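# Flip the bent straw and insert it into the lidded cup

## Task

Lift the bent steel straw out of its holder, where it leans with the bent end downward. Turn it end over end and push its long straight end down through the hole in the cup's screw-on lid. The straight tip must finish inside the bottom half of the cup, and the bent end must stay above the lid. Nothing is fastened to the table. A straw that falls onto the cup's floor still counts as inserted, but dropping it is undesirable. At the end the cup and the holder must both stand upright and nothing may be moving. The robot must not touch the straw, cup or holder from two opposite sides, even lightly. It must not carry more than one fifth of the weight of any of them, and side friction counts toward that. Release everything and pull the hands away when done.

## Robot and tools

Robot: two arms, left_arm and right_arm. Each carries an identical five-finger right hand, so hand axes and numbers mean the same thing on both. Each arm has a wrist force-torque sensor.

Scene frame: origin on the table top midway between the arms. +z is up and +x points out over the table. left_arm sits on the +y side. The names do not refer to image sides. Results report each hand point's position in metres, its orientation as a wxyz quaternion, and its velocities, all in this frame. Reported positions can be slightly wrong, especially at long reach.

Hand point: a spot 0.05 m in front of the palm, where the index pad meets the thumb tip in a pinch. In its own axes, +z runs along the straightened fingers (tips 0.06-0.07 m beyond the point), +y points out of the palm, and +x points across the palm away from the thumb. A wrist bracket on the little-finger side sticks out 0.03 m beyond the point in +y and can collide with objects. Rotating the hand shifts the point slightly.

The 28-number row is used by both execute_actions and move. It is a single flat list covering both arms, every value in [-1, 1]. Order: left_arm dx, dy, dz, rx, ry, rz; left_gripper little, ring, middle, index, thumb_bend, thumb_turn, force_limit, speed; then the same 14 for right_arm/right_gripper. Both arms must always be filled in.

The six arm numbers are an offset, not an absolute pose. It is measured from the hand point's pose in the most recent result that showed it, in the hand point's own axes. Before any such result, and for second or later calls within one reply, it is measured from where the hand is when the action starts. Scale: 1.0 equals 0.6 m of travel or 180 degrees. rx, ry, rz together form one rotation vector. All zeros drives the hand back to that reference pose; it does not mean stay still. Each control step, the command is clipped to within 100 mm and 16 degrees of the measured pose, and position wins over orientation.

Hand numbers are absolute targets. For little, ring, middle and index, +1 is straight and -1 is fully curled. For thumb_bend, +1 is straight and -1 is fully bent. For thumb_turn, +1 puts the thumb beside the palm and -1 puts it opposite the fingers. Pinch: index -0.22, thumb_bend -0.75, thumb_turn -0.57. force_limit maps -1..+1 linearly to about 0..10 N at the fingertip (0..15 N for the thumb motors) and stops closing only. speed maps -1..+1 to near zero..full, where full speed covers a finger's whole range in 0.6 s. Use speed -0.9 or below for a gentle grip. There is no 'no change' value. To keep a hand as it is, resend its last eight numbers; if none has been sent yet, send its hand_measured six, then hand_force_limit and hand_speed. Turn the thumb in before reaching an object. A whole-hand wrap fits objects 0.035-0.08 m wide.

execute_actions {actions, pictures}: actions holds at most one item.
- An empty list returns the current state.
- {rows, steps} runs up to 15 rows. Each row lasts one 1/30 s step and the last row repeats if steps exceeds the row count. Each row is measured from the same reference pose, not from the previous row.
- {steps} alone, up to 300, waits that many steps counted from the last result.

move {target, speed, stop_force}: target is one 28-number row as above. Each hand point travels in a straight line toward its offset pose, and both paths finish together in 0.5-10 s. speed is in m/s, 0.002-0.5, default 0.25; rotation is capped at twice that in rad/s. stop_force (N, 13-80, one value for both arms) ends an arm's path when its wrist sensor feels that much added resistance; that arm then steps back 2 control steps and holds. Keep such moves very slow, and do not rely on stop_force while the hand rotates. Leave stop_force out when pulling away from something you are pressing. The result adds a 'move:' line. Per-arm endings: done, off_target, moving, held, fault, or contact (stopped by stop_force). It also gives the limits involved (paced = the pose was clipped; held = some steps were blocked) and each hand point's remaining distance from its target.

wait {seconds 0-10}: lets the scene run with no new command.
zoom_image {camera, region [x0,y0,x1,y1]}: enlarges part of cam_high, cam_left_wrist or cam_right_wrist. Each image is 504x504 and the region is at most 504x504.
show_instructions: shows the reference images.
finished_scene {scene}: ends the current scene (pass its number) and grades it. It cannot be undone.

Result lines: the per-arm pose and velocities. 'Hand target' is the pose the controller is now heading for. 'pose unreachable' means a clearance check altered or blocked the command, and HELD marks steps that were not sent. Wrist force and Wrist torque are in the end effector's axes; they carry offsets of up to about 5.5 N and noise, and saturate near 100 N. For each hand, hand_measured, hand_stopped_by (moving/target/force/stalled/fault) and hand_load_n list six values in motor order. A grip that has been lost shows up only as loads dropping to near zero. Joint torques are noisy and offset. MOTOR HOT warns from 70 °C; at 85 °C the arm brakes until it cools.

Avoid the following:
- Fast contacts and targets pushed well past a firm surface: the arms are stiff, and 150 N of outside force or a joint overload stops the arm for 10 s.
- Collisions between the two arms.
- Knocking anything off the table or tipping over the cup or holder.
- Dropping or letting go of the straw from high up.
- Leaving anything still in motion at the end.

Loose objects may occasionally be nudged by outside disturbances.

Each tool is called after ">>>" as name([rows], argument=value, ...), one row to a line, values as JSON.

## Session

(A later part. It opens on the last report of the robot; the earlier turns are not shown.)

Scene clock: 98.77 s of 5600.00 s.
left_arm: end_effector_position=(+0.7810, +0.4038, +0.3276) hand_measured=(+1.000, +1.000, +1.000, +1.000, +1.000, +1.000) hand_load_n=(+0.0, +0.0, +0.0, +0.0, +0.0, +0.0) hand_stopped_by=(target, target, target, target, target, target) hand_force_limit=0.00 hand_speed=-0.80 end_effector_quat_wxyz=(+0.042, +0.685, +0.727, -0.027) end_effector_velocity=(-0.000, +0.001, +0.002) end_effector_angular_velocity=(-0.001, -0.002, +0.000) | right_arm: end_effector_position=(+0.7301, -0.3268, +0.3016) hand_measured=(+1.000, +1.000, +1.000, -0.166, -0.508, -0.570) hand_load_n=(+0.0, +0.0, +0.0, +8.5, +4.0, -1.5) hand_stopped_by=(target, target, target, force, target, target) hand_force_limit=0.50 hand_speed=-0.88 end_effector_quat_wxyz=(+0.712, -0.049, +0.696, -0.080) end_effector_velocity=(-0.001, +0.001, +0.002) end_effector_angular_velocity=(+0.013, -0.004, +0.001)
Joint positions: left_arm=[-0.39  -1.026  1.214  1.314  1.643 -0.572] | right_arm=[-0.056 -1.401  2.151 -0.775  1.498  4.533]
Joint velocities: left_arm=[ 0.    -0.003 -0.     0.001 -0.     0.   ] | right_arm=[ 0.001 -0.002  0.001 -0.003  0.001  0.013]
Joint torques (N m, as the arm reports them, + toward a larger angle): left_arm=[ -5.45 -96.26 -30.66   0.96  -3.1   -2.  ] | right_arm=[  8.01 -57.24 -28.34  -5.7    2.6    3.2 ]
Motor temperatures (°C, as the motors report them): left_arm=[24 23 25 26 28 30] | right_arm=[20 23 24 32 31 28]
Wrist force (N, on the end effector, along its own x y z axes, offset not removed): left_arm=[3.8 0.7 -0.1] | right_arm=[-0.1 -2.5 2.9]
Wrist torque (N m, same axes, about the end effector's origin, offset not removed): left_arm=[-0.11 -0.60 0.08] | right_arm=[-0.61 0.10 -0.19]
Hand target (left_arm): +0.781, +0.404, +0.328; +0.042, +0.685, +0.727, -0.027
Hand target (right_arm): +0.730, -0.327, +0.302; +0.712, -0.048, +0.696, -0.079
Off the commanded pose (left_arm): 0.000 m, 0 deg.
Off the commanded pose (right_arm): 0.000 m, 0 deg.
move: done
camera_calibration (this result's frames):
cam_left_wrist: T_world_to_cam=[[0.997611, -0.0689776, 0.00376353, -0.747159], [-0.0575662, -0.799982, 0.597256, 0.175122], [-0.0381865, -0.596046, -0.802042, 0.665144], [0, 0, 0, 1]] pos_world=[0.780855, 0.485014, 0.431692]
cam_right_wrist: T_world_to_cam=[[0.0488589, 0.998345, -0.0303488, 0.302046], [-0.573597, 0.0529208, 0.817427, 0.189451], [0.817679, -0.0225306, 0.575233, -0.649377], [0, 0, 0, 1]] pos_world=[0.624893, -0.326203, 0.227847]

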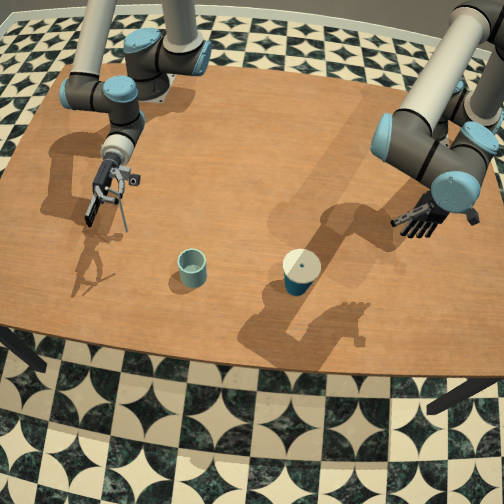

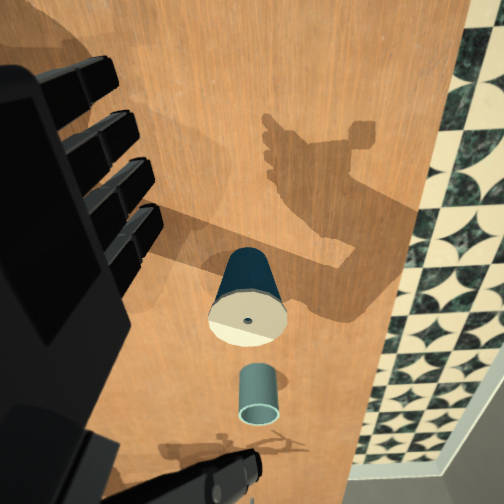

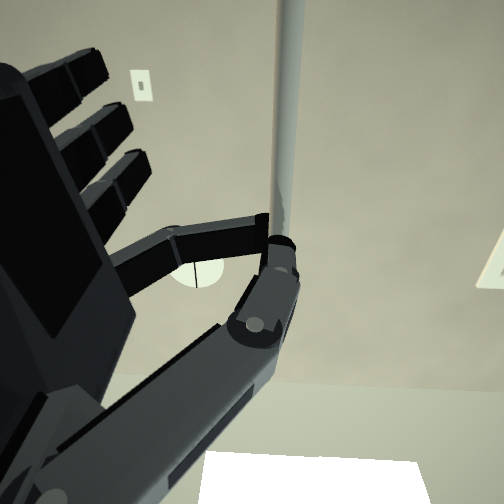

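>>> move(target=[0,0,0,0,0,0,1,1,1,1,1,1,0,-0.8,-0.111,0.76,0.017,0,0,0,1,1,1,-0.45,-0.51,-0.57,0.5,-0.88], speed=0.2)

>>> zoom_image(camera="cam_high", region=[260,200,345,285])

>>> zoom_image(camera="cam_left_wrist", region=[180,290,320,430])

Scene clock: 105.20 s of 5600.00 s.
left_arm: end_effector_position=(+0.7810, +0.4038, +0.3276) hand_measured=(+1.000, +1.000, +1.000, +1.000, +1.000, +1.000) hand_load_n=(+0.0, +0.0, +0.0, +0.0, +0.0, +0.0) hand_stopped_by=(target, target, target, target, target, target) hand_force_limit=0.00 hand_speed=-0.80 end_effector_quat_wxyz=(+0.042, +0.685, +0.727, -0.027) end_effector_velocity=(-0.000, +0.001, +0.001) end_effector_angular_velocity=(-0.001, -0.000, +0.001) | right_arm: end_effector_position=(+0.7602, +0.1323, +0.2856) hand_measured=(+1.000, +1.000, +1.000, -0.166, -0.508, -0.570) hand_load_n=(+0.0, +0.0, +0.0, +8.5, +4.0, -1.5) hand_stopped_by=(target, target, target, force, target, target) hand_force_limit=0.50 hand_speed=-0.88 end_effector_quat_wxyz=(+0.712, -0.049, +0.696, -0.080) end_effector_velocity=(+0.000, +0.002, -0.001) end_effector_angular_velocity=(+0.000, +0.001, -0.001)
Joint positions: left_arm=[-0.39  -1.026  1.214  1.314  1.643 -0.572] | right_arm=[ 0.628 -1.028  1.636 -0.639  2.181  4.512]
Joint velocities: left_arm=[ 0.001 -0.002  0.001  0.001  0.001  0.   ] | right_arm=[ 0.002  0.003 -0.004  0.003  0.003  0.001]
Joint torques (N m, as the arm reports them, + toward a larger angle): left_arm=[ -4.62 -95.05 -30.12   0.85  -3.16  -2.14] | right_arm=[  9.88 -70.93 -44.78   1.95   2.66   2.83]
Motor temperatures (°C, as the motors report them): left_arm=[24 23 25 26 28 30] | right_arm=[20 23 24 32 31 28]
Wrist force (N, on the end effector, along its own x y z axes, offset not removed): left_arm=[-0.6 4.1 -0.9] | right_arm=[-0.6 -4.2 -0.9]
Wrist torque (N m, same axes, about the end effector's origin, offset not removed): left_arm=[0.46 0.21 -0.18] | right_arm=[-0.62 0.26 -0.33]
Hand target (left_arm): +0.781, +0.404, +0.328; +0.042, +0.685, +0.727, -0.027
Hand target (right_arm): +0.760, +0.133, +0.286; +0.712, -0.049, +0.696, -0.080
Off the commanded pose (left_arm): 0.000 m, 0 deg.
Off the commanded pose (right_arm): 0.001 m, 0 deg.
After step 90, 0.50 s passed at rest.
move: done
camera_calibration (this result's frames):
cam_left_wrist: T_world_to_cam=[[0.997611, -0.0689777, 0.00376336, -0.747159], [-0.0575661, -0.799982, 0.597256, 0.175122], [-0.0381867, -0.596046, -0.802042, 0.665144], [0, 0, 0, 1]] pos_world=[0.780855, 0.485014, 0.431693]
cam_right_wrist: T_world_to_cam=[[0.0488168, 0.998321, -0.0311666, -0.158001], [-0.573758, 0.0535705, 0.817271, 0.195584], [0.817569, -0.0220145, 0.57541, -0.654458], [0, 0, 0, 1]] pos_world=[0.654996, 0.13285, 0.211812]

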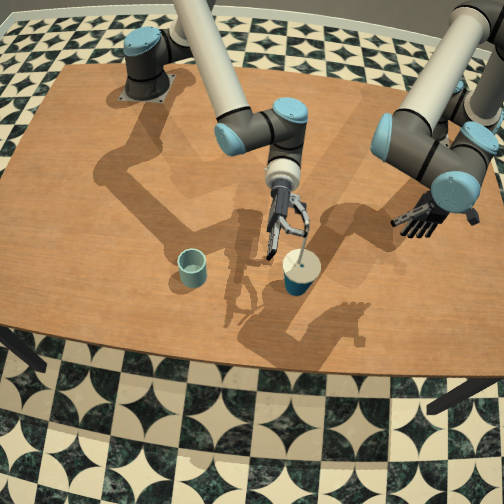

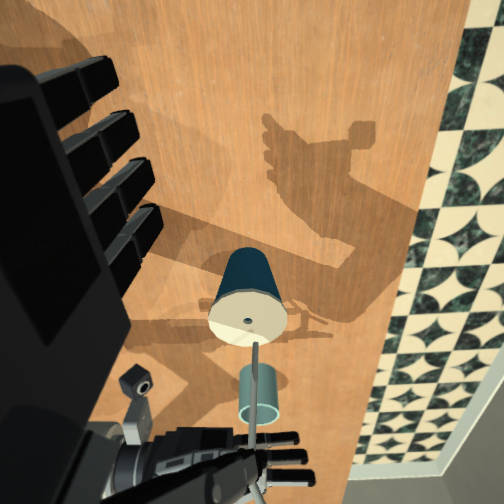

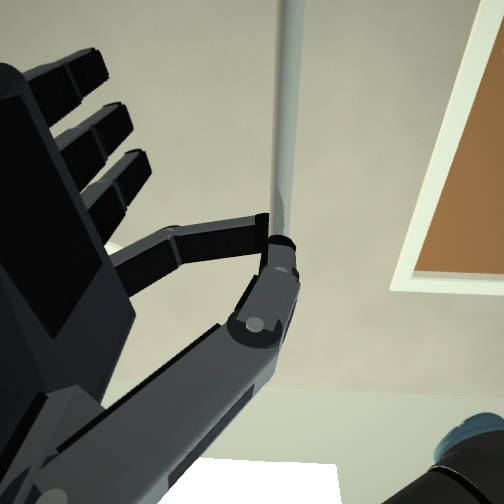

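Region (260, 200, 345, 285) of cam_high's 504x504 image, scaled by 5.929, with more detail than that image has.

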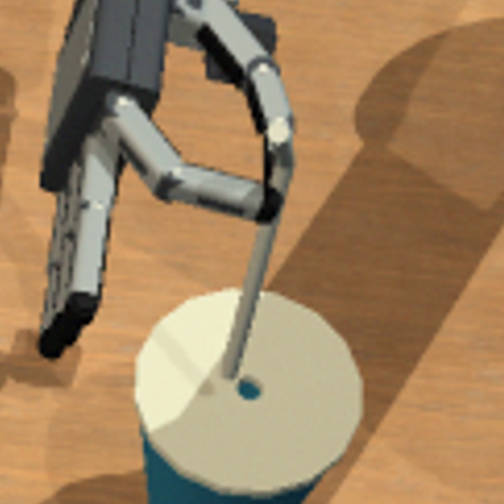

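Region (180, 290, 320, 430) of cam_left_wrist's 504x504 image, scaled by 3.600, with more detail than that image has.

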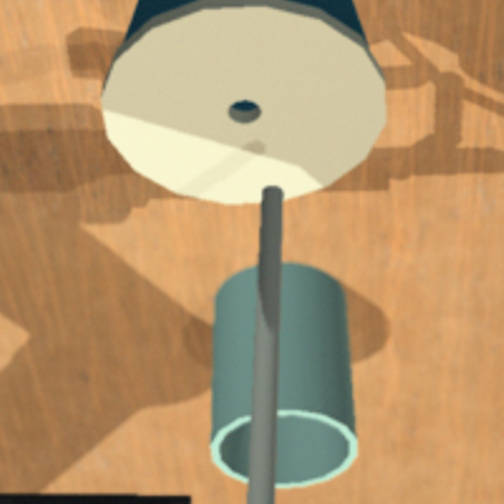

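>>> move(target=[0,0,0,0,0,0,1,1,1,1,1,1,0,-0.8,0.0263,0.0215,-0.008,0,0.014,0,1,1,1,-0.45,-0.51,-0.57,0.5,-0.88], speed=0.03)

>>> zoom_image(camera="cam_high", region=[260,200,345,285])

>>> zoom_image(camera="cam_left_wrist", region=[180,290,320,430])

Scene clock: 110.97 s of 5600.00 s.
left_arm: end_effector_position=(+0.7810, +0.4038, +0.3276) hand_measured=(+1.000, +1.000, +1.000, +1.000, +1.000, +1.000) hand_load_n=(+0.0, +0.0, +0.0, +0.0, +0.0, +0.0) hand_stopped_by=(target, target, target, target, target, target) hand_force_limit=0.00 hand_speed=-0.80 end_effector_quat_wxyz=(+0.042, +0.685, +0.727, -0.027) end_effector_velocity=(-0.000, -0.001, +0.000) end_effector_angular_velocity=(-0.001, +0.001, -0.001) | right_arm: end_effector_position=(+0.7564, +0.1421, +0.2679) hand_measured=(+1.000, +1.000, +1.000, -0.166, -0.508, -0.570) hand_load_n=(+0.0, +0.0, +0.0, +8.5, +4.0, -1.5) hand_stopped_by=(target, target, target, force, target, target) hand_force_limit=0.50 hand_speed=-0.88 end_effector_quat_wxyz=(+0.696, -0.047, +0.712, -0.081) end_effector_velocity=(-0.000, +0.002, +0.000) end_effector_angular_velocity=(+0.002, +0.003, -0.001)
Joint positions: left_arm=[-0.39  -1.026  1.214  1.314  1.643 -0.572] | right_arm=[ 0.644 -1.007  1.614 -0.585  2.205  4.543]
Joint velocities: left_arm=[-0.001  0.    -0.     0.     0.001  0.   ] | right_arm=[ 0.002  0.002 -0.005  0.007  0.003  0.004]
Joint torques (N m, as the arm reports them, + toward a larger angle): left_arm=[ -6.2  -95.29 -29.69   0.95  -2.82  -2.35] | right_arm=[  6.73 -72.7  -44.63   2.42   2.6    2.52]
Motor temperatures (°C, as the motors report them): left_arm=[24 23 25 26 28 30] | right_arm=[20 23 24 32 31 28]
Wrist force (N, on the end effector, along its own x y z axes, offset not removed): left_arm=[2.0 -4.7 -2.0] | right_arm=[-0.3 -2.6 1.8]
Wrist torque (N m, same axes, about the end effector's origin, offset not removed): left_arm=[-0.73 -0.28 -0.33] | right_arm=[-0.34 0.18 -0.10]
Hand target (left_arm): +0.781, +0.404, +0.328; +0.042, +0.685, +0.727, -0.027
Hand target (right_arm): +0.756, +0.142, +0.268; +0.696, -0.047, +0.712, -0.081
Off the commanded pose (left_arm): 0.000 m, 0 deg.
Off the commanded pose (right_arm): 0.000 m, 0 deg.
After step 90, 1.70 s passed at rest.
move: done
camera_calibration (this result's frames):
cam_left_wrist: T_world_to_cam=[[0.997611, -0.0689777, 0.00376337, -0.747159], [-0.0575662, -0.799982, 0.597256, 0.175123], [-0.0381867, -0.596046, -0.802042, 0.665144], [0, 0, 0, 1]] pos_world=[0.780855, 0.485014, 0.431692]
cam_right_wrist: T_world_to_cam=[[0.055289, 0.997976, -0.0314203, -0.172986], [-0.538072, 0.0562884, 0.841017, 0.173555], [0.841084, -0.0295926, 0.540095, -0.648163], [0, 0, 0, 1]] pos_world=[0.648108, 0.143686, 0.198672]

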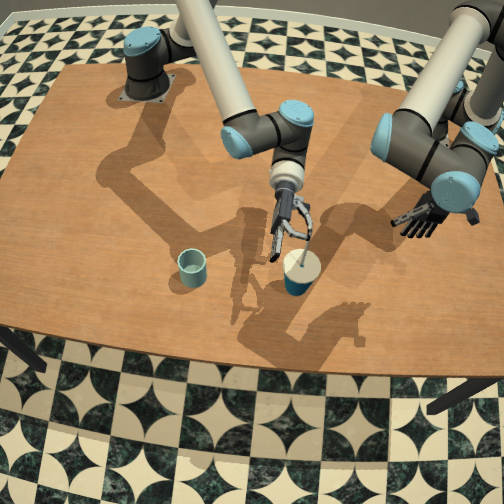

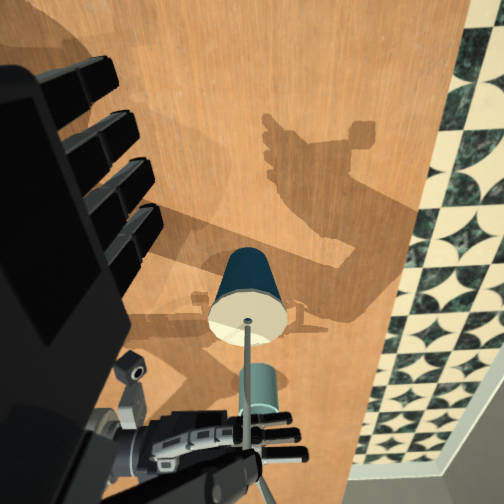

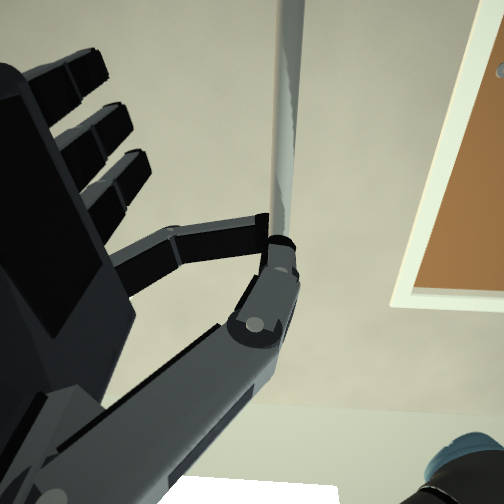

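Region (260, 200, 345, 285) of cam_high's 504x504 image, scaled by 5.929, with more detail than that image has.

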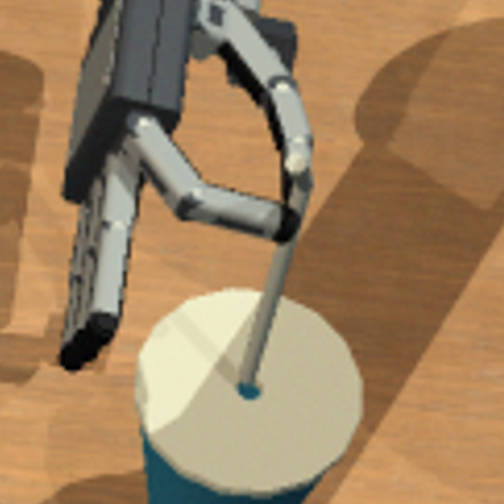

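Region (180, 290, 320, 430) of cam_left_wrist's 504x504 image, scaled by 3.600, with more detail than that image has.

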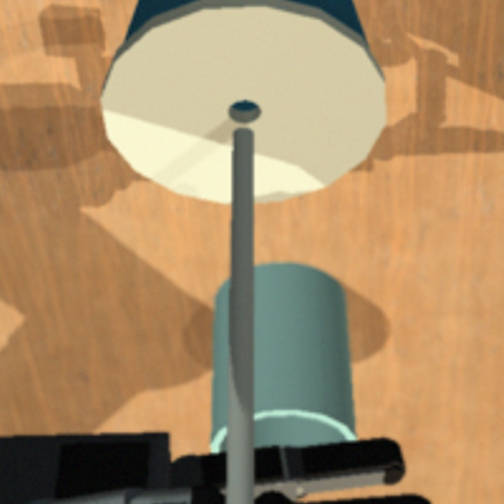

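>>> move(target=[0,0,0,0,0,0,1,1,1,1,1,1,0,-0.8,0.049,0.0115,0.002,0,0,0,1,1,1,-0.45,-0.51,-0.57,0.5,-0.88], speed=0.02)

>>> zoom_image(camera="cam_high", region=[260,200,345,285])

>>> zoom_image(camera="cam_left_wrist", region=[180,290,320,430])

Scene clock: 115.23 s of 5600.00 s.
left_arm: end_effector_position=(+0.7810, +0.4038, +0.3276) hand_measured=(+1.000, +1.000, +1.000, +1.000, +1.000, +1.000) hand_load_n=(+0.0, +0.0, +0.0, +0.0, +0.0, +0.0) hand_stopped_by=(target, target, target, target, target, target) hand_force_limit=0.00 hand_speed=-0.80 end_effector_quat_wxyz=(+0.042, +0.685, +0.727, -0.027) end_effector_velocity=(+0.001, +0.001, -0.003) end_effector_angular_velocity=(+0.001, +0.001, +0.001) | right_arm: end_effector_position=(+0.7572, +0.1436, +0.2380) hand_measured=(+1.000, +1.000, +1.000, -0.166, -0.508, -0.570) hand_load_n=(+0.0, +0.0, +0.0, +8.5, +4.0, -1.5) hand_stopped_by=(target, target, target, force, target, target) hand_force_limit=0.50 hand_speed=-0.88 end_effector_quat_wxyz=(+0.696, -0.047, +0.712, -0.081) end_effector_velocity=(+0.000, +0.000, -0.002) end_effector_angular_velocity=(+0.001, -0.001, -0.000)
Joint positions: left_arm=[-0.39  -1.026  1.214  1.314  1.643 -0.572] | right_arm=[ 0.645 -0.976  1.625 -0.628  2.206  4.543]
Joint velocities: left_arm=[ 0.001  0.003 -0.    -0.001 -0.001  0.   ] | right_arm=[ 0.     0.002  0.001 -0.005  0.     0.   ]
Joint torques (N m, as the arm reports them, + toward a larger angle): left_arm=[ -5.52 -95.38 -30.41   1.23  -3.09  -2.06] | right_arm=[  8.22 -72.18 -30.2   -5.27   2.57  -3.64]
Motor temperatures (°C, as the motors report them): left_arm=[24 23 25 26 28 30] | right_arm=[20 23 24 32 31 28]
Wrist force (N, on the end effector, along its own x y z axes, offset not removed): left_arm=[3.0 -3.1 -5.7] | right_arm=[-2.8 -0.7 0.9]
Wrist torque (N m, same axes, about the end effector's origin, offset not removed): left_arm=[-0.61 -0.34 0.00] | right_arm=[-0.23 0.51 -0.09]
Hand target (left_arm): +0.781, +0.404, +0.328; +0.042, +0.685, +0.727, -0.027
Hand target (right_arm): +0.757, +0.144, +0.238; +0.696, -0.047, +0.712, -0.081
Off the commanded pose (left_arm): 0.000 m, 0 deg.
Off the commanded pose (right_arm): 0.000 m, 0 deg.
move: done
camera_calibration (this result's frames):
cam_left_wrist: T_world_to_cam=[[0.997611, -0.0689776, 0.00376337, -0.747159], [-0.0575661, -0.799982, 0.597256, 0.175122], [-0.0381867, -0.596046, -0.802042, 0.665144], [0, 0, 0, 1]] pos_world=[0.780855, 0.485014, 0.431692]
cam_right_wrist: T_world_to_cam=[[0.0552902, 0.997976, -0.0314221, -0.175419], [-0.538054, 0.05629, 0.841029, 0.199009], [0.841095, -0.0295938, 0.540077, -0.63266], [0, 0, 0, 1]] pos_world=[0.648904, 0.145139, 0.168801]

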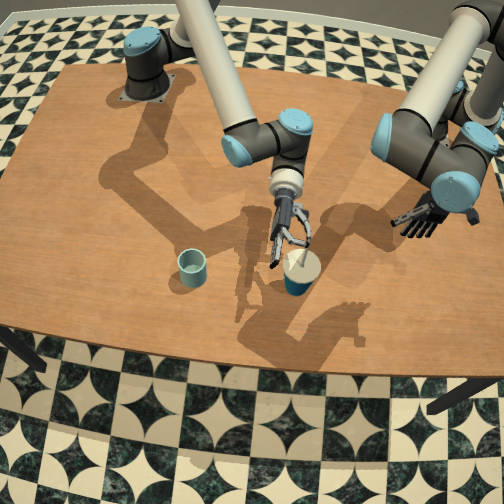

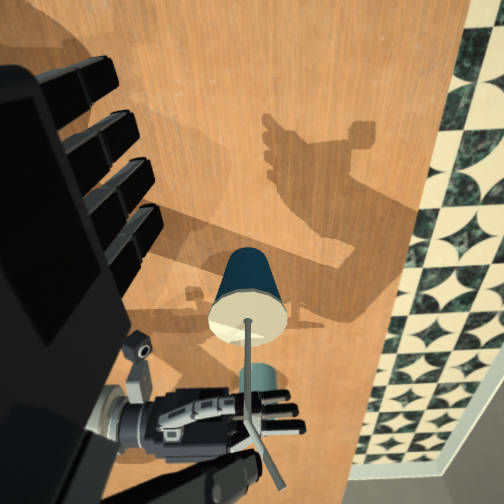

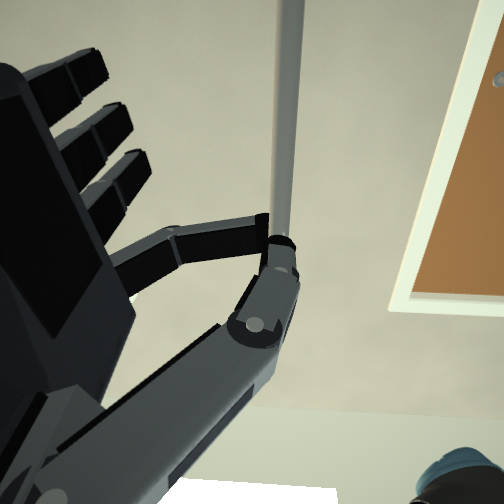

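Region (260, 200, 345, 285) of cam_high's 504x504 image, scaled by 5.929, with more detail than that image has.

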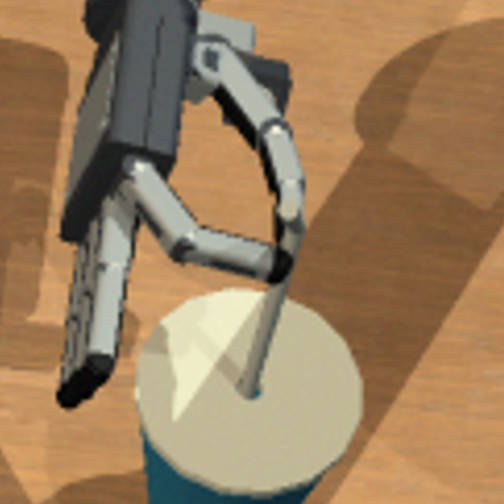

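Region (180, 290, 320, 430) of cam_left_wrist's 504x504 image, scaled by 3.600, with more detail than that image has.

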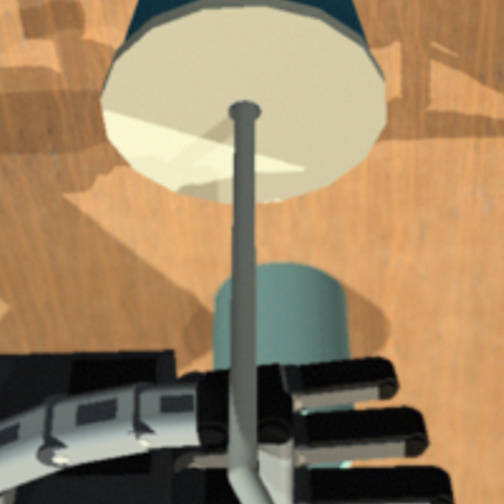

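In. Descend to 0.155.

>>> move(target=[0,0,0,0,0,0,1,1,1,1,1,1,0,-0.8,0.136,0.024,0.004,0,0,0,1,1,1,-0.45,-0.51,-0.57,0.5,-0.88], speed=0.025)

>>> zoom_image(camera="cam_high", region=[260,215,345,300])

>>> zoom_image(camera="cam_left_wrist", region=[180,270,320,410])

Scene clock: 121.20 s of 5600.00 s.
left_arm: end_effector_position=(+0.7810, +0.4038, +0.3276) hand_measured=(+1.000, +1.000, +1.000, +1.000, +1.000, +1.000) hand_load_n=(+0.0, +0.0, +0.0, +0.0, +0.0, +0.0) hand_stopped_by=(target, target, target, target, target, target) hand_force_limit=0.00 hand_speed=-0.80 end_effector_quat_wxyz=(+0.042, +0.685, +0.727, -0.027) end_effector_velocity=(-0.000, -0.001, -0.001) end_effector_angular_velocity=(-0.000, +0.001, -0.001) | right_arm: end_effector_position=(+0.7582, +0.1430, +0.1554) hand_measured=(+1.000, +1.000, +1.000, -0.166, -0.508, -0.570) hand_load_n=(+0.0, +0.0, +0.0, +8.5, +4.0, -1.5) hand_stopped_by=(target, target, target, force, target, target) hand_force_limit=0.50 hand_speed=-0.88 end_effector_quat_wxyz=(+0.696, -0.047, +0.712, -0.081) end_effector_velocity=(-0.000, +0.000, -0.003) end_effector_angular_velocity=(-0.001, +0.000, +0.001)
Joint positions: left_arm=[-0.39  -1.026  1.214  1.314  1.643 -0.572] | right_arm=[ 0.644 -0.888  1.653 -0.744  2.205  4.543]
Joint velocities: left_arm=[-0.001  0.001  0.    -0.     0.001  0.   ] | right_arm=[ 0.     0.003  0.001 -0.003 -0.    -0.   ]
Joint torques (N m, as the arm reports them, + toward a larger angle): left_arm=[ -5.49 -95.79 -30.43   1.16  -3.12  -2.16] | right_arm=[-13.17 -78.4  -26.76  -5.84  -2.79   1.24]
Motor temperatures (°C, as the motors report them): left_arm=[24 23 25 26 28 30] | right_arm=[20 23 24 32 31 28]
Wrist force (N, on the end effector, along its own x y z axes, offset not removed): left_arm=[-5.1 0.1 -6.5] | right_arm=[4.4 -0.6 0.6]
Wrist torque (N m, same axes, about the end effector's origin, offset not removed): left_arm=[0.08 0.83 -0.52] | right_arm=[-0.24 -0.43 0.22]
Hand target (left_arm): +0.781, +0.404, +0.328; +0.042, +0.685, +0.727, -0.027
Hand target (right_arm): +0.758, +0.143, +0.155; +0.696, -0.047, +0.712, -0.081
Off the commanded pose (left_arm): 0.000 m, 0 deg.
Off the commanded pose (right_arm): 0.000 m, 0 deg.
move: done
camera_calibration (this result's frames):
cam_left_wrist: T_world_to_cam=[[0.997611, -0.0689781, 0.00376341, -0.747159], [-0.0575665, -0.799982, 0.597256, 0.175123], [-0.0381869, -0.596046, -0.802042, 0.665144], [0, 0, 0, 1]] pos_world=[0.780855, 0.485014, 0.431692]
cam_right_wrist: T_world_to_cam=[[0.0552912, 0.997977, -0.0313896, -0.177533], [-0.538044, 0.0562627, 0.841037, 0.269073], [0.841101, -0.0296129, 0.540066, -0.588987], [0, 0, 0, 1]] pos_world=[0.649987, 0.144594, 0.0862187]

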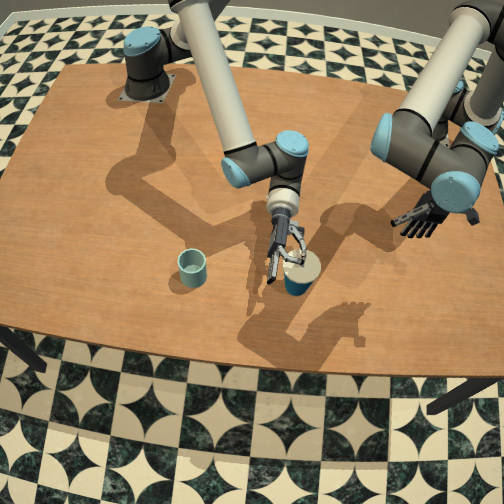

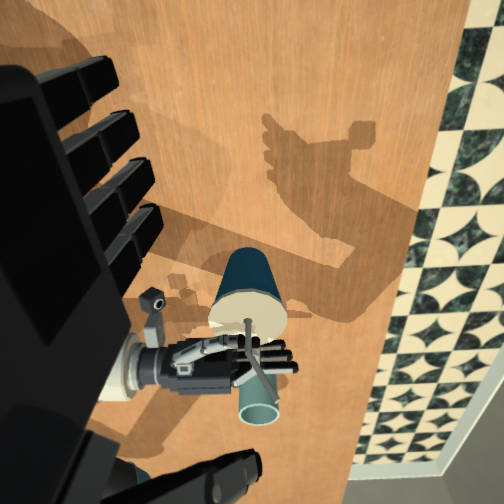

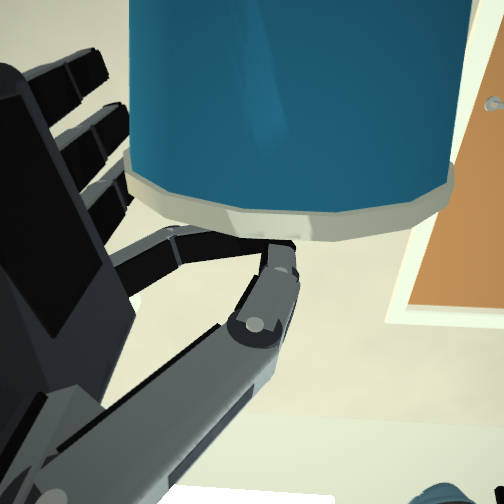

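Region (260, 215, 345, 300) of cam_high's 504x504 image, scaled by 5.929, with more detail than that image has.

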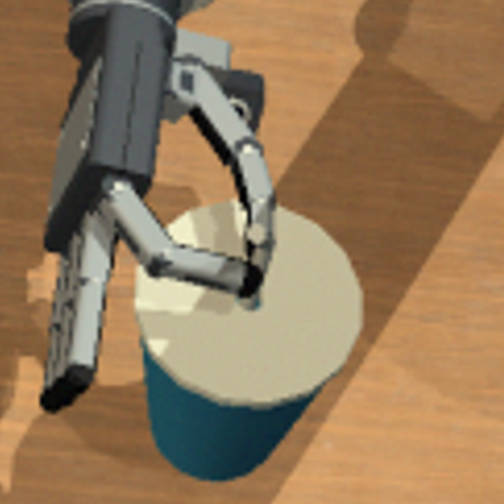

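Region (180, 270, 320, 410) of cam_left_wrist's 504x504 image, scaled by 3.600, with more detail than that image has.

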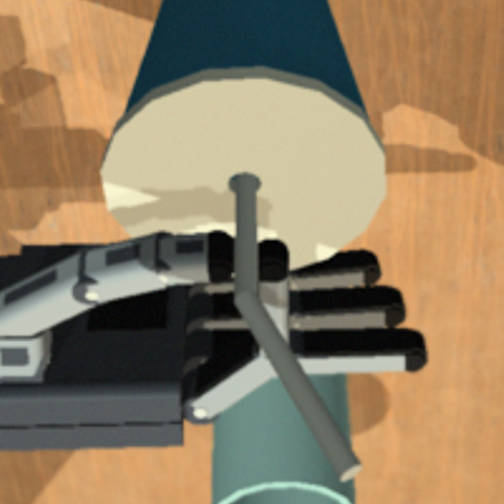

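>>> move(target=[0,0,0,0,0,0,1,1,1,1,1,1,0,-0.8,0.019,0.004,0,0,0,0,1,1,1,-0.45,-0.51,-0.57,0.5,-0.88], speed=0.01)

>>> zoom_image(camera="cam_left_wrist", region=[180,270,320,410])

>>> move(target=[0,0,0,0,0,0,1,1,1,1,1,1,0,-0.8,0,0,0,0,0,0,1,1,1,0.1,-0.51,-0.57,0.5,-0.88], speed=0.01)

>>> zoom_image(camera="cam_left_wrist", region=[180,270,320,410])

Scene clock: 126.57 s of 5600.00 s.
left_arm: end_effector_position=(+0.7810, +0.4038, +0.3276) hand_measured=(+1.000, +1.000, +1.000, +1.000, +1.000, +1.000) hand_load_n=(+0.0, +0.0, +0.0, +0.0, +0.0, +0.0) hand_stopped_by=(target, target, target, target, target, target) hand_force_limit=0.00 hand_speed=-0.80 end_effector_quat_wxyz=(+0.042, +0.685, +0.727, -0.027) end_effector_velocity=(+0.000, +0.001, +0.001) end_effector_angular_velocity=(-0.000, -0.001, +0.001) | right_arm: end_effector_position=(+0.7581, +0.1434, +0.1440) hand_measured=(+1.000, +1.000, +1.000, -0.166, -0.508, -0.570) hand_load_n=(+0.0, +0.0, +0.0, +8.5, +4.0, -1.5) hand_stopped_by=(target, target, target, force, target, target) hand_force_limit=0.50 hand_speed=-0.88 end_effector_quat_wxyz=(+0.696, -0.047, +0.712, -0.081) end_effector_velocity=(-0.000, +0.000, -0.003) end_effector_angular_velocity=(-0.000, +0.001, +0.000)
Joint positions: left_arm=[-0.39  -1.026  1.214  1.314  1.643 -0.572] | right_arm=[ 0.644 -0.875  1.655 -0.759  2.205  4.543]
Joint velocities: left_arm=[ 0.001 -0.001 -0.001  0.001 -0.001  0.   ] | right_arm=[ 0.     0.004  0.    -0.003 -0.     0.   ]
Joint torques (N m, as the arm reports them, + toward a larger angle): left_arm=[ -4.06 -96.67 -29.87   1.13  -2.86  -2.31] | right_arm=[  8.65 -78.84 -26.17  -4.98   2.58   2.68]
Motor temperatures (°C, as the motors report them): left_arm=[24 23 25 26 28 30] | right_arm=[20 23 24 32 31 28]
Wrist force (N, on the end effector, along its own x y z axes, offset not removed): left_arm=[2.6 -3.4 -3.5] | right_arm=[-3.1 2.7 -1.9]
Wrist torque (N m, same axes, about the end effector's origin, offset not removed): left_arm=[-0.72 -0.45 -0.17] | right_arm=[0.44 0.60 -0.10]
Hand target (left_arm): +0.781, +0.404, +0.328; +0.042, +0.685, +0.727, -0.027
Hand target (right_arm): +0.758, +0.143, +0.144; +0.696, -0.047, +0.712, -0.081
Off the commanded pose (left_arm): 0.000 m, 0 deg.
Off the commanded pose (right_arm): 0.000 m, 0 deg.
After step 90, 1.00 s passed at rest.
move: done
camera_calibration (this result's frames):
cam_left_wrist: T_world_to_cam=[[0.997611, -0.0689777, 0.00376333, -0.747159], [-0.0575661, -0.799982, 0.597256, 0.175122], [-0.0381867, -0.596046, -0.802042, 0.665144], [0, 0, 0, 1]] pos_world=[0.780855, 0.485014, 0.431693]
cam_right_wrist: T_world_to_cam=[[0.0552886, 0.997975, -0.0314482, -0.178186], [-0.538033, 0.0563103, 0.841041, 0.278525], [0.841109, -0.0295797, 0.540057, -0.582705], [0, 0, 0, 1]] pos_world=[0.649825, 0.144905, 0.0748395]

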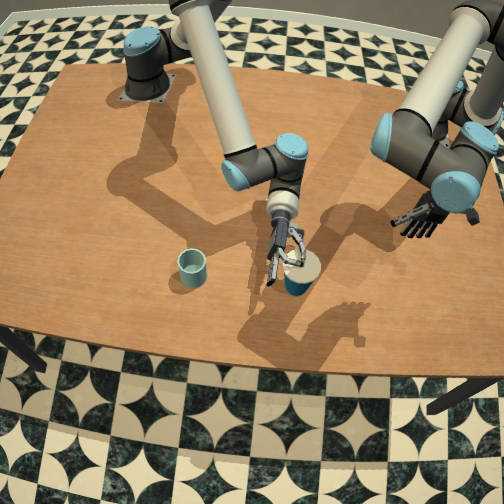

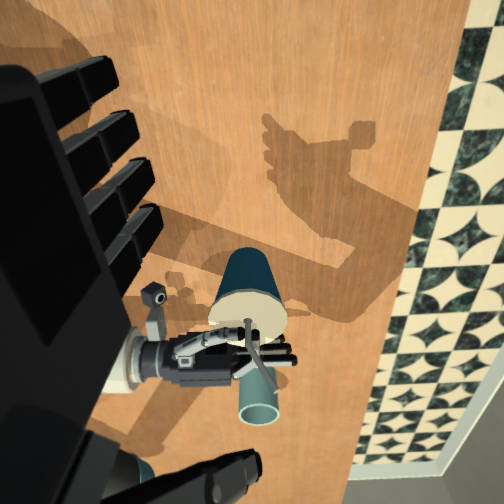

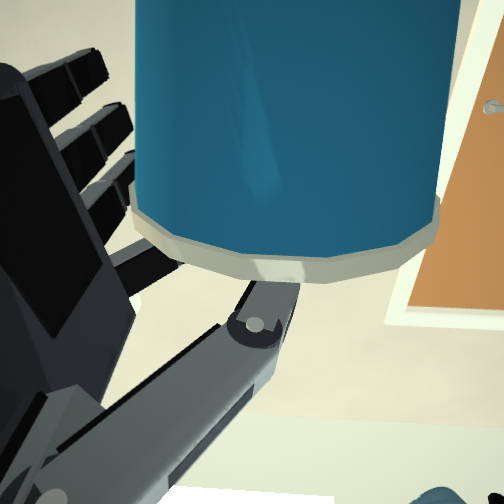

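Region (180, 270, 320, 410) of cam_left_wrist's 504x504 image, scaled by 3.600, with more detail than that image has.

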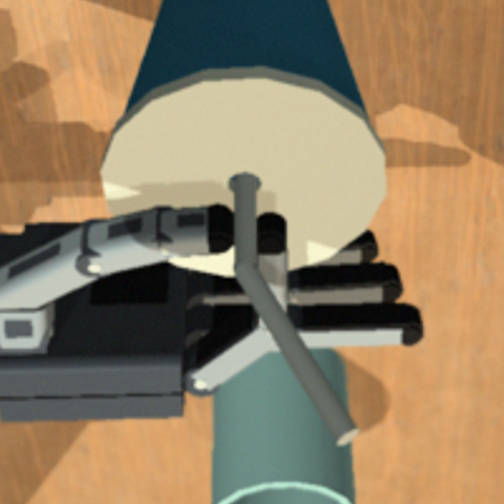

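Scene clock: 128.17 s of 5600.00 s.
left_arm: end_effector_position=(+0.7810, +0.4038, +0.3276) hand_measured=(+1.000, +1.000, +1.000, +1.000, +1.000, +1.000) hand_load_n=(+0.0, +0.0, +0.0, +0.0, +0.0, +0.0) hand_stopped_by=(target, target, target, target, target, target) hand_force_limit=0.00 hand_speed=-0.80 end_effector_quat_wxyz=(+0.042, +0.685, +0.727, -0.027) end_effector_velocity=(-0.000, +0.000, -0.000) end_effector_angular_velocity=(-0.000, +0.001, -0.000) | right_arm: end_effector_position=(+0.7581, +0.1434, +0.1440) hand_measured=(+1.000, +1.000, +1.000, +0.100, -0.510, -0.570) hand_load_n=(+0.0, +0.0, +0.0, +0.0, +0.0, +0.0) hand_stopped_by=(target, target, target, target, target, target) hand_force_limit=0.50 hand_speed=-0.88 end_effector_quat_wxyz=(+0.696, -0.047, +0.712, -0.081) end_effector_velocity=(+0.001, +0.000, -0.000) end_effector_angular_velocity=(+0.000, -0.000, +0.000)
Joint positions: left_arm=[-0.39  -1.026  1.214  1.314  1.643 -0.572] | right_arm=[ 0.644 -0.875  1.655 -0.759  2.205  4.543]
Joint velocities: left_arm=[-0.    -0.001  0.001  0.     0.    -0.   ] | right_arm=[-0.001  0.001 -0.001 -0.001 -0.001  0.   ]
Joint torques (N m, as the arm reports them, + toward a larger angle): left_arm=[ -5.34 -95.24 -30.27   1.09  -3.    -2.21] | right_arm=[  5.58 -96.16 -35.74   2.49   2.33   2.07]
Motor temperatures (°C, as the motors report them): left_arm=[24 23 25 26 28 30] | right_arm=[20 23 24 32 31 28]
Wrist force (N, on the end effector, along its own x y z axes, offset not removed): left_arm=[-8.0 -1.0 -0.9] | right_arm=[-2.0 1.2 -2.9]
Wrist torque (N m, same axes, about the end effector's origin, offset not removed): left_arm=[-0.44 1.05 -0.74] | right_arm=[0.24 0.53 -0.04]
Hand target (left_arm): +0.781, +0.404, +0.328; +0.042, +0.685, +0.727, -0.027
Hand target (right_arm): +0.758, +0.143, +0.144; +0.696, -0.047, +0.712, -0.081
Off the commanded pose (left_arm): 0.000 m, 0 deg.
Off the commanded pose (right_arm): 0.000 m, 0 deg.
move: done
camera_calibration (this result's frames):
cam_left_wrist: T_world_to_cam=[[0.997611, -0.0689778, 0.00376341, -0.747159], [-0.0575663, -0.799982, 0.597256, 0.175122], [-0.0381868, -0.596046, -0.802042, 0.665144], [0, 0, 0, 1]] pos_world=[0.780855, 0.485014, 0.431693]
cam_right_wrist: T_world_to_cam=[[0.0552887, 0.997975, -0.031452, -0.178183], [-0.538024, 0.0563133, 0.841047, 0.27852], [0.841115, -0.0295785, 0.540048, -0.582697], [0, 0, 0, 1]] pos_world=[0.649817, 0.144902, 0.0748319]

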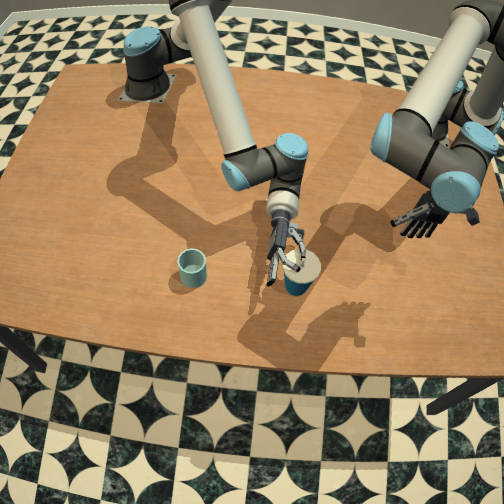

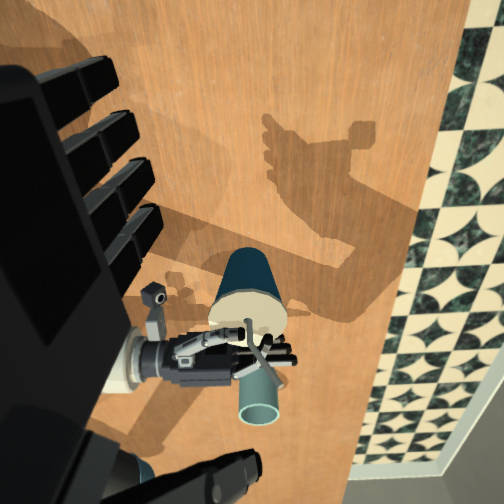

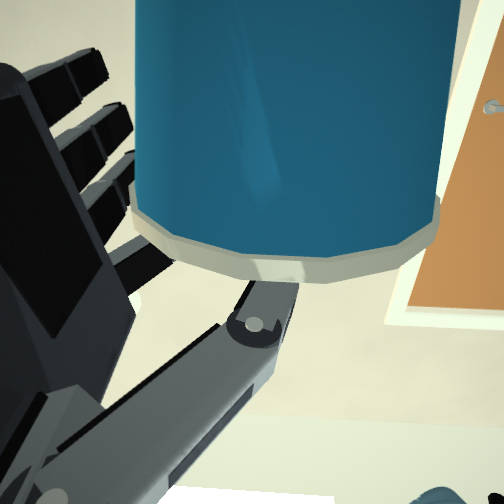

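Region (180, 270, 320, 410) of cam_left_wrist's 504x504 image, scaled by 3.600, with more detail than that image has.

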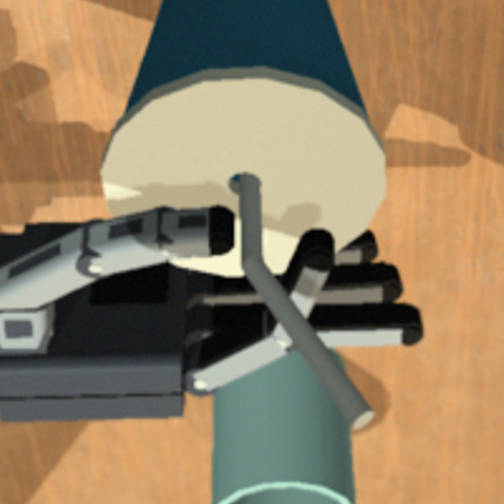

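>>> move(target=[0,0,0,0,0,0,1,1,1,1,1,1,0,-0.8,0.02,-0.14,-0.01,0,0,0,1,1,1,1,-0.51,-0.57,0.5,-0.5], speed=0.06)

Scene clock: 131.57 s of 5600.00 s.
left_arm: end_effector_position=(+0.7810, +0.4038, +0.3276) hand_measured=(+1.000, +1.000, +1.000, +1.000, +1.000, +1.000) hand_load_n=(+0.0, +0.0, +0.0, +0.0, +0.0, +0.0) hand_stopped_by=(target, target, target, target, target, target) hand_force_limit=0.00 hand_speed=-0.80 end_effector_quat_wxyz=(+0.042, +0.685, +0.727, -0.027) end_effector_velocity=(-0.000, -0.001, -0.002) end_effector_angular_velocity=(+0.001, +0.001, -0.001) | right_arm: end_effector_position=(+0.7479, +0.0593, +0.1474) hand_measured=(+1.000, +1.000, +1.000, +1.000, -0.510, -0.570) hand_load_n=(+0.0, +0.0, +0.0, +0.0, +0.0, +0.0) hand_stopped_by=(target, target, target, target, target, target) hand_force_limit=0.50 hand_speed=-0.50 end_effector_quat_wxyz=(+0.696, -0.047, +0.712, -0.081) end_effector_velocity=(-0.001, -0.002, -0.000) end_effector_angular_velocity=(-0.000, +0.001, +0.000)
Joint positions: left_arm=[-0.39  -1.026  1.214  1.314  1.643 -0.572] | right_arm=[ 0.556 -0.956  1.804 -0.828  2.118  4.541]
Joint velocities: left_arm=[-0.001  0.002  0.001 -0.001 -0.     0.   ] | right_arm=[-0.002 -0.002  0.004 -0.001 -0.002  0.   ]
Joint torques (N m, as the arm reports them, + toward a larger angle): left_arm=[ -6.12 -94.05 -29.95   1.16  -3.01  -2.19] | right_arm=[-12.38 -90.1  -23.81  -5.74  -2.87  -3.68]
Motor temperatures (°C, as the motors report them): left_arm=[24 23 25 26 28 30] | right_arm=[20 23 24 32 31 28]
Wrist force (N, on the end effector, along its own x y z axes, offset not removed): left_arm=[-2.0 -10.0 -1.3] | right_arm=[-6.6 2.1 1.2]
Wrist torque (N m, same axes, about the end effector's origin, offset not removed): left_arm=[-1.75 0.28 -0.54] | right_arm=[0.23 1.14 -0.23]
Hand target (left_arm): +0.781, +0.404, +0.328; +0.042, +0.685, +0.727, -0.027
Hand target (right_arm): +0.748, +0.059, +0.147; +0.696, -0.047, +0.712, -0.081
Off the commanded pose (left_arm): 0.000 m, 0 deg.
Off the commanded pose (right_arm): 0.000 m, 0 deg.
move: done
camera_calibration (this result's frames):
cam_left_wrist: T_world_to_cam=[[0.997611, -0.0689777, 0.00376344, -0.747159], [-0.0575662, -0.799982, 0.597256, 0.175122], [-0.0381867, -0.596046, -0.802042, 0.665144], [0, 0, 0, 1]] pos_world=[0.780855, 0.485014, 0.431692]
cam_right_wrist: T_world_to_cam=[[0.0553099, 0.997976, -0.0313767, -0.0936237], [-0.537968, 0.0562593, 0.841086, 0.274935], [0.841148, -0.0296407, 0.539991, -0.578453], [0, 0, 0, 1]] pos_world=[0.63965, 0.0608209, 0.0781786]

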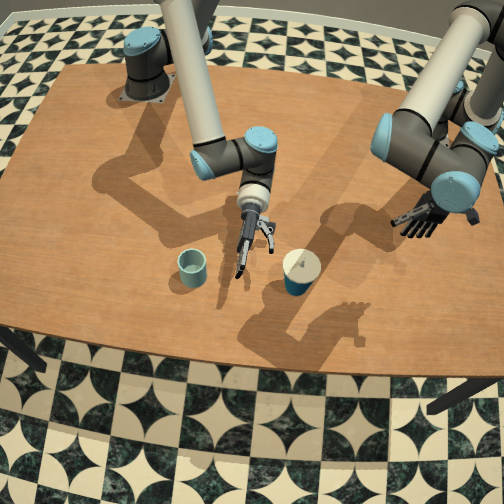

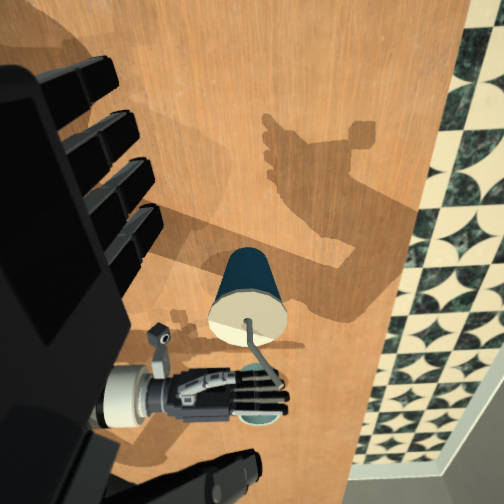

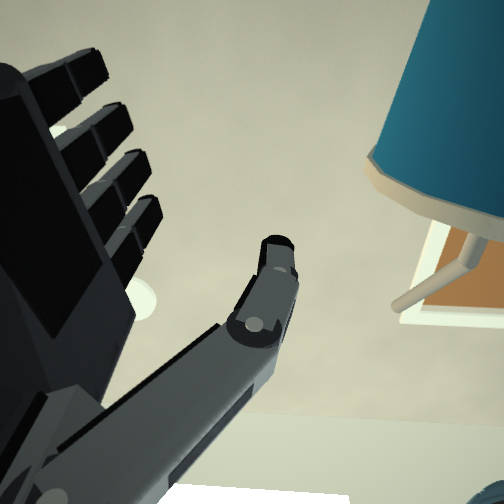

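>>> finished_scene(scene=2)

The scene is finished: the task was done.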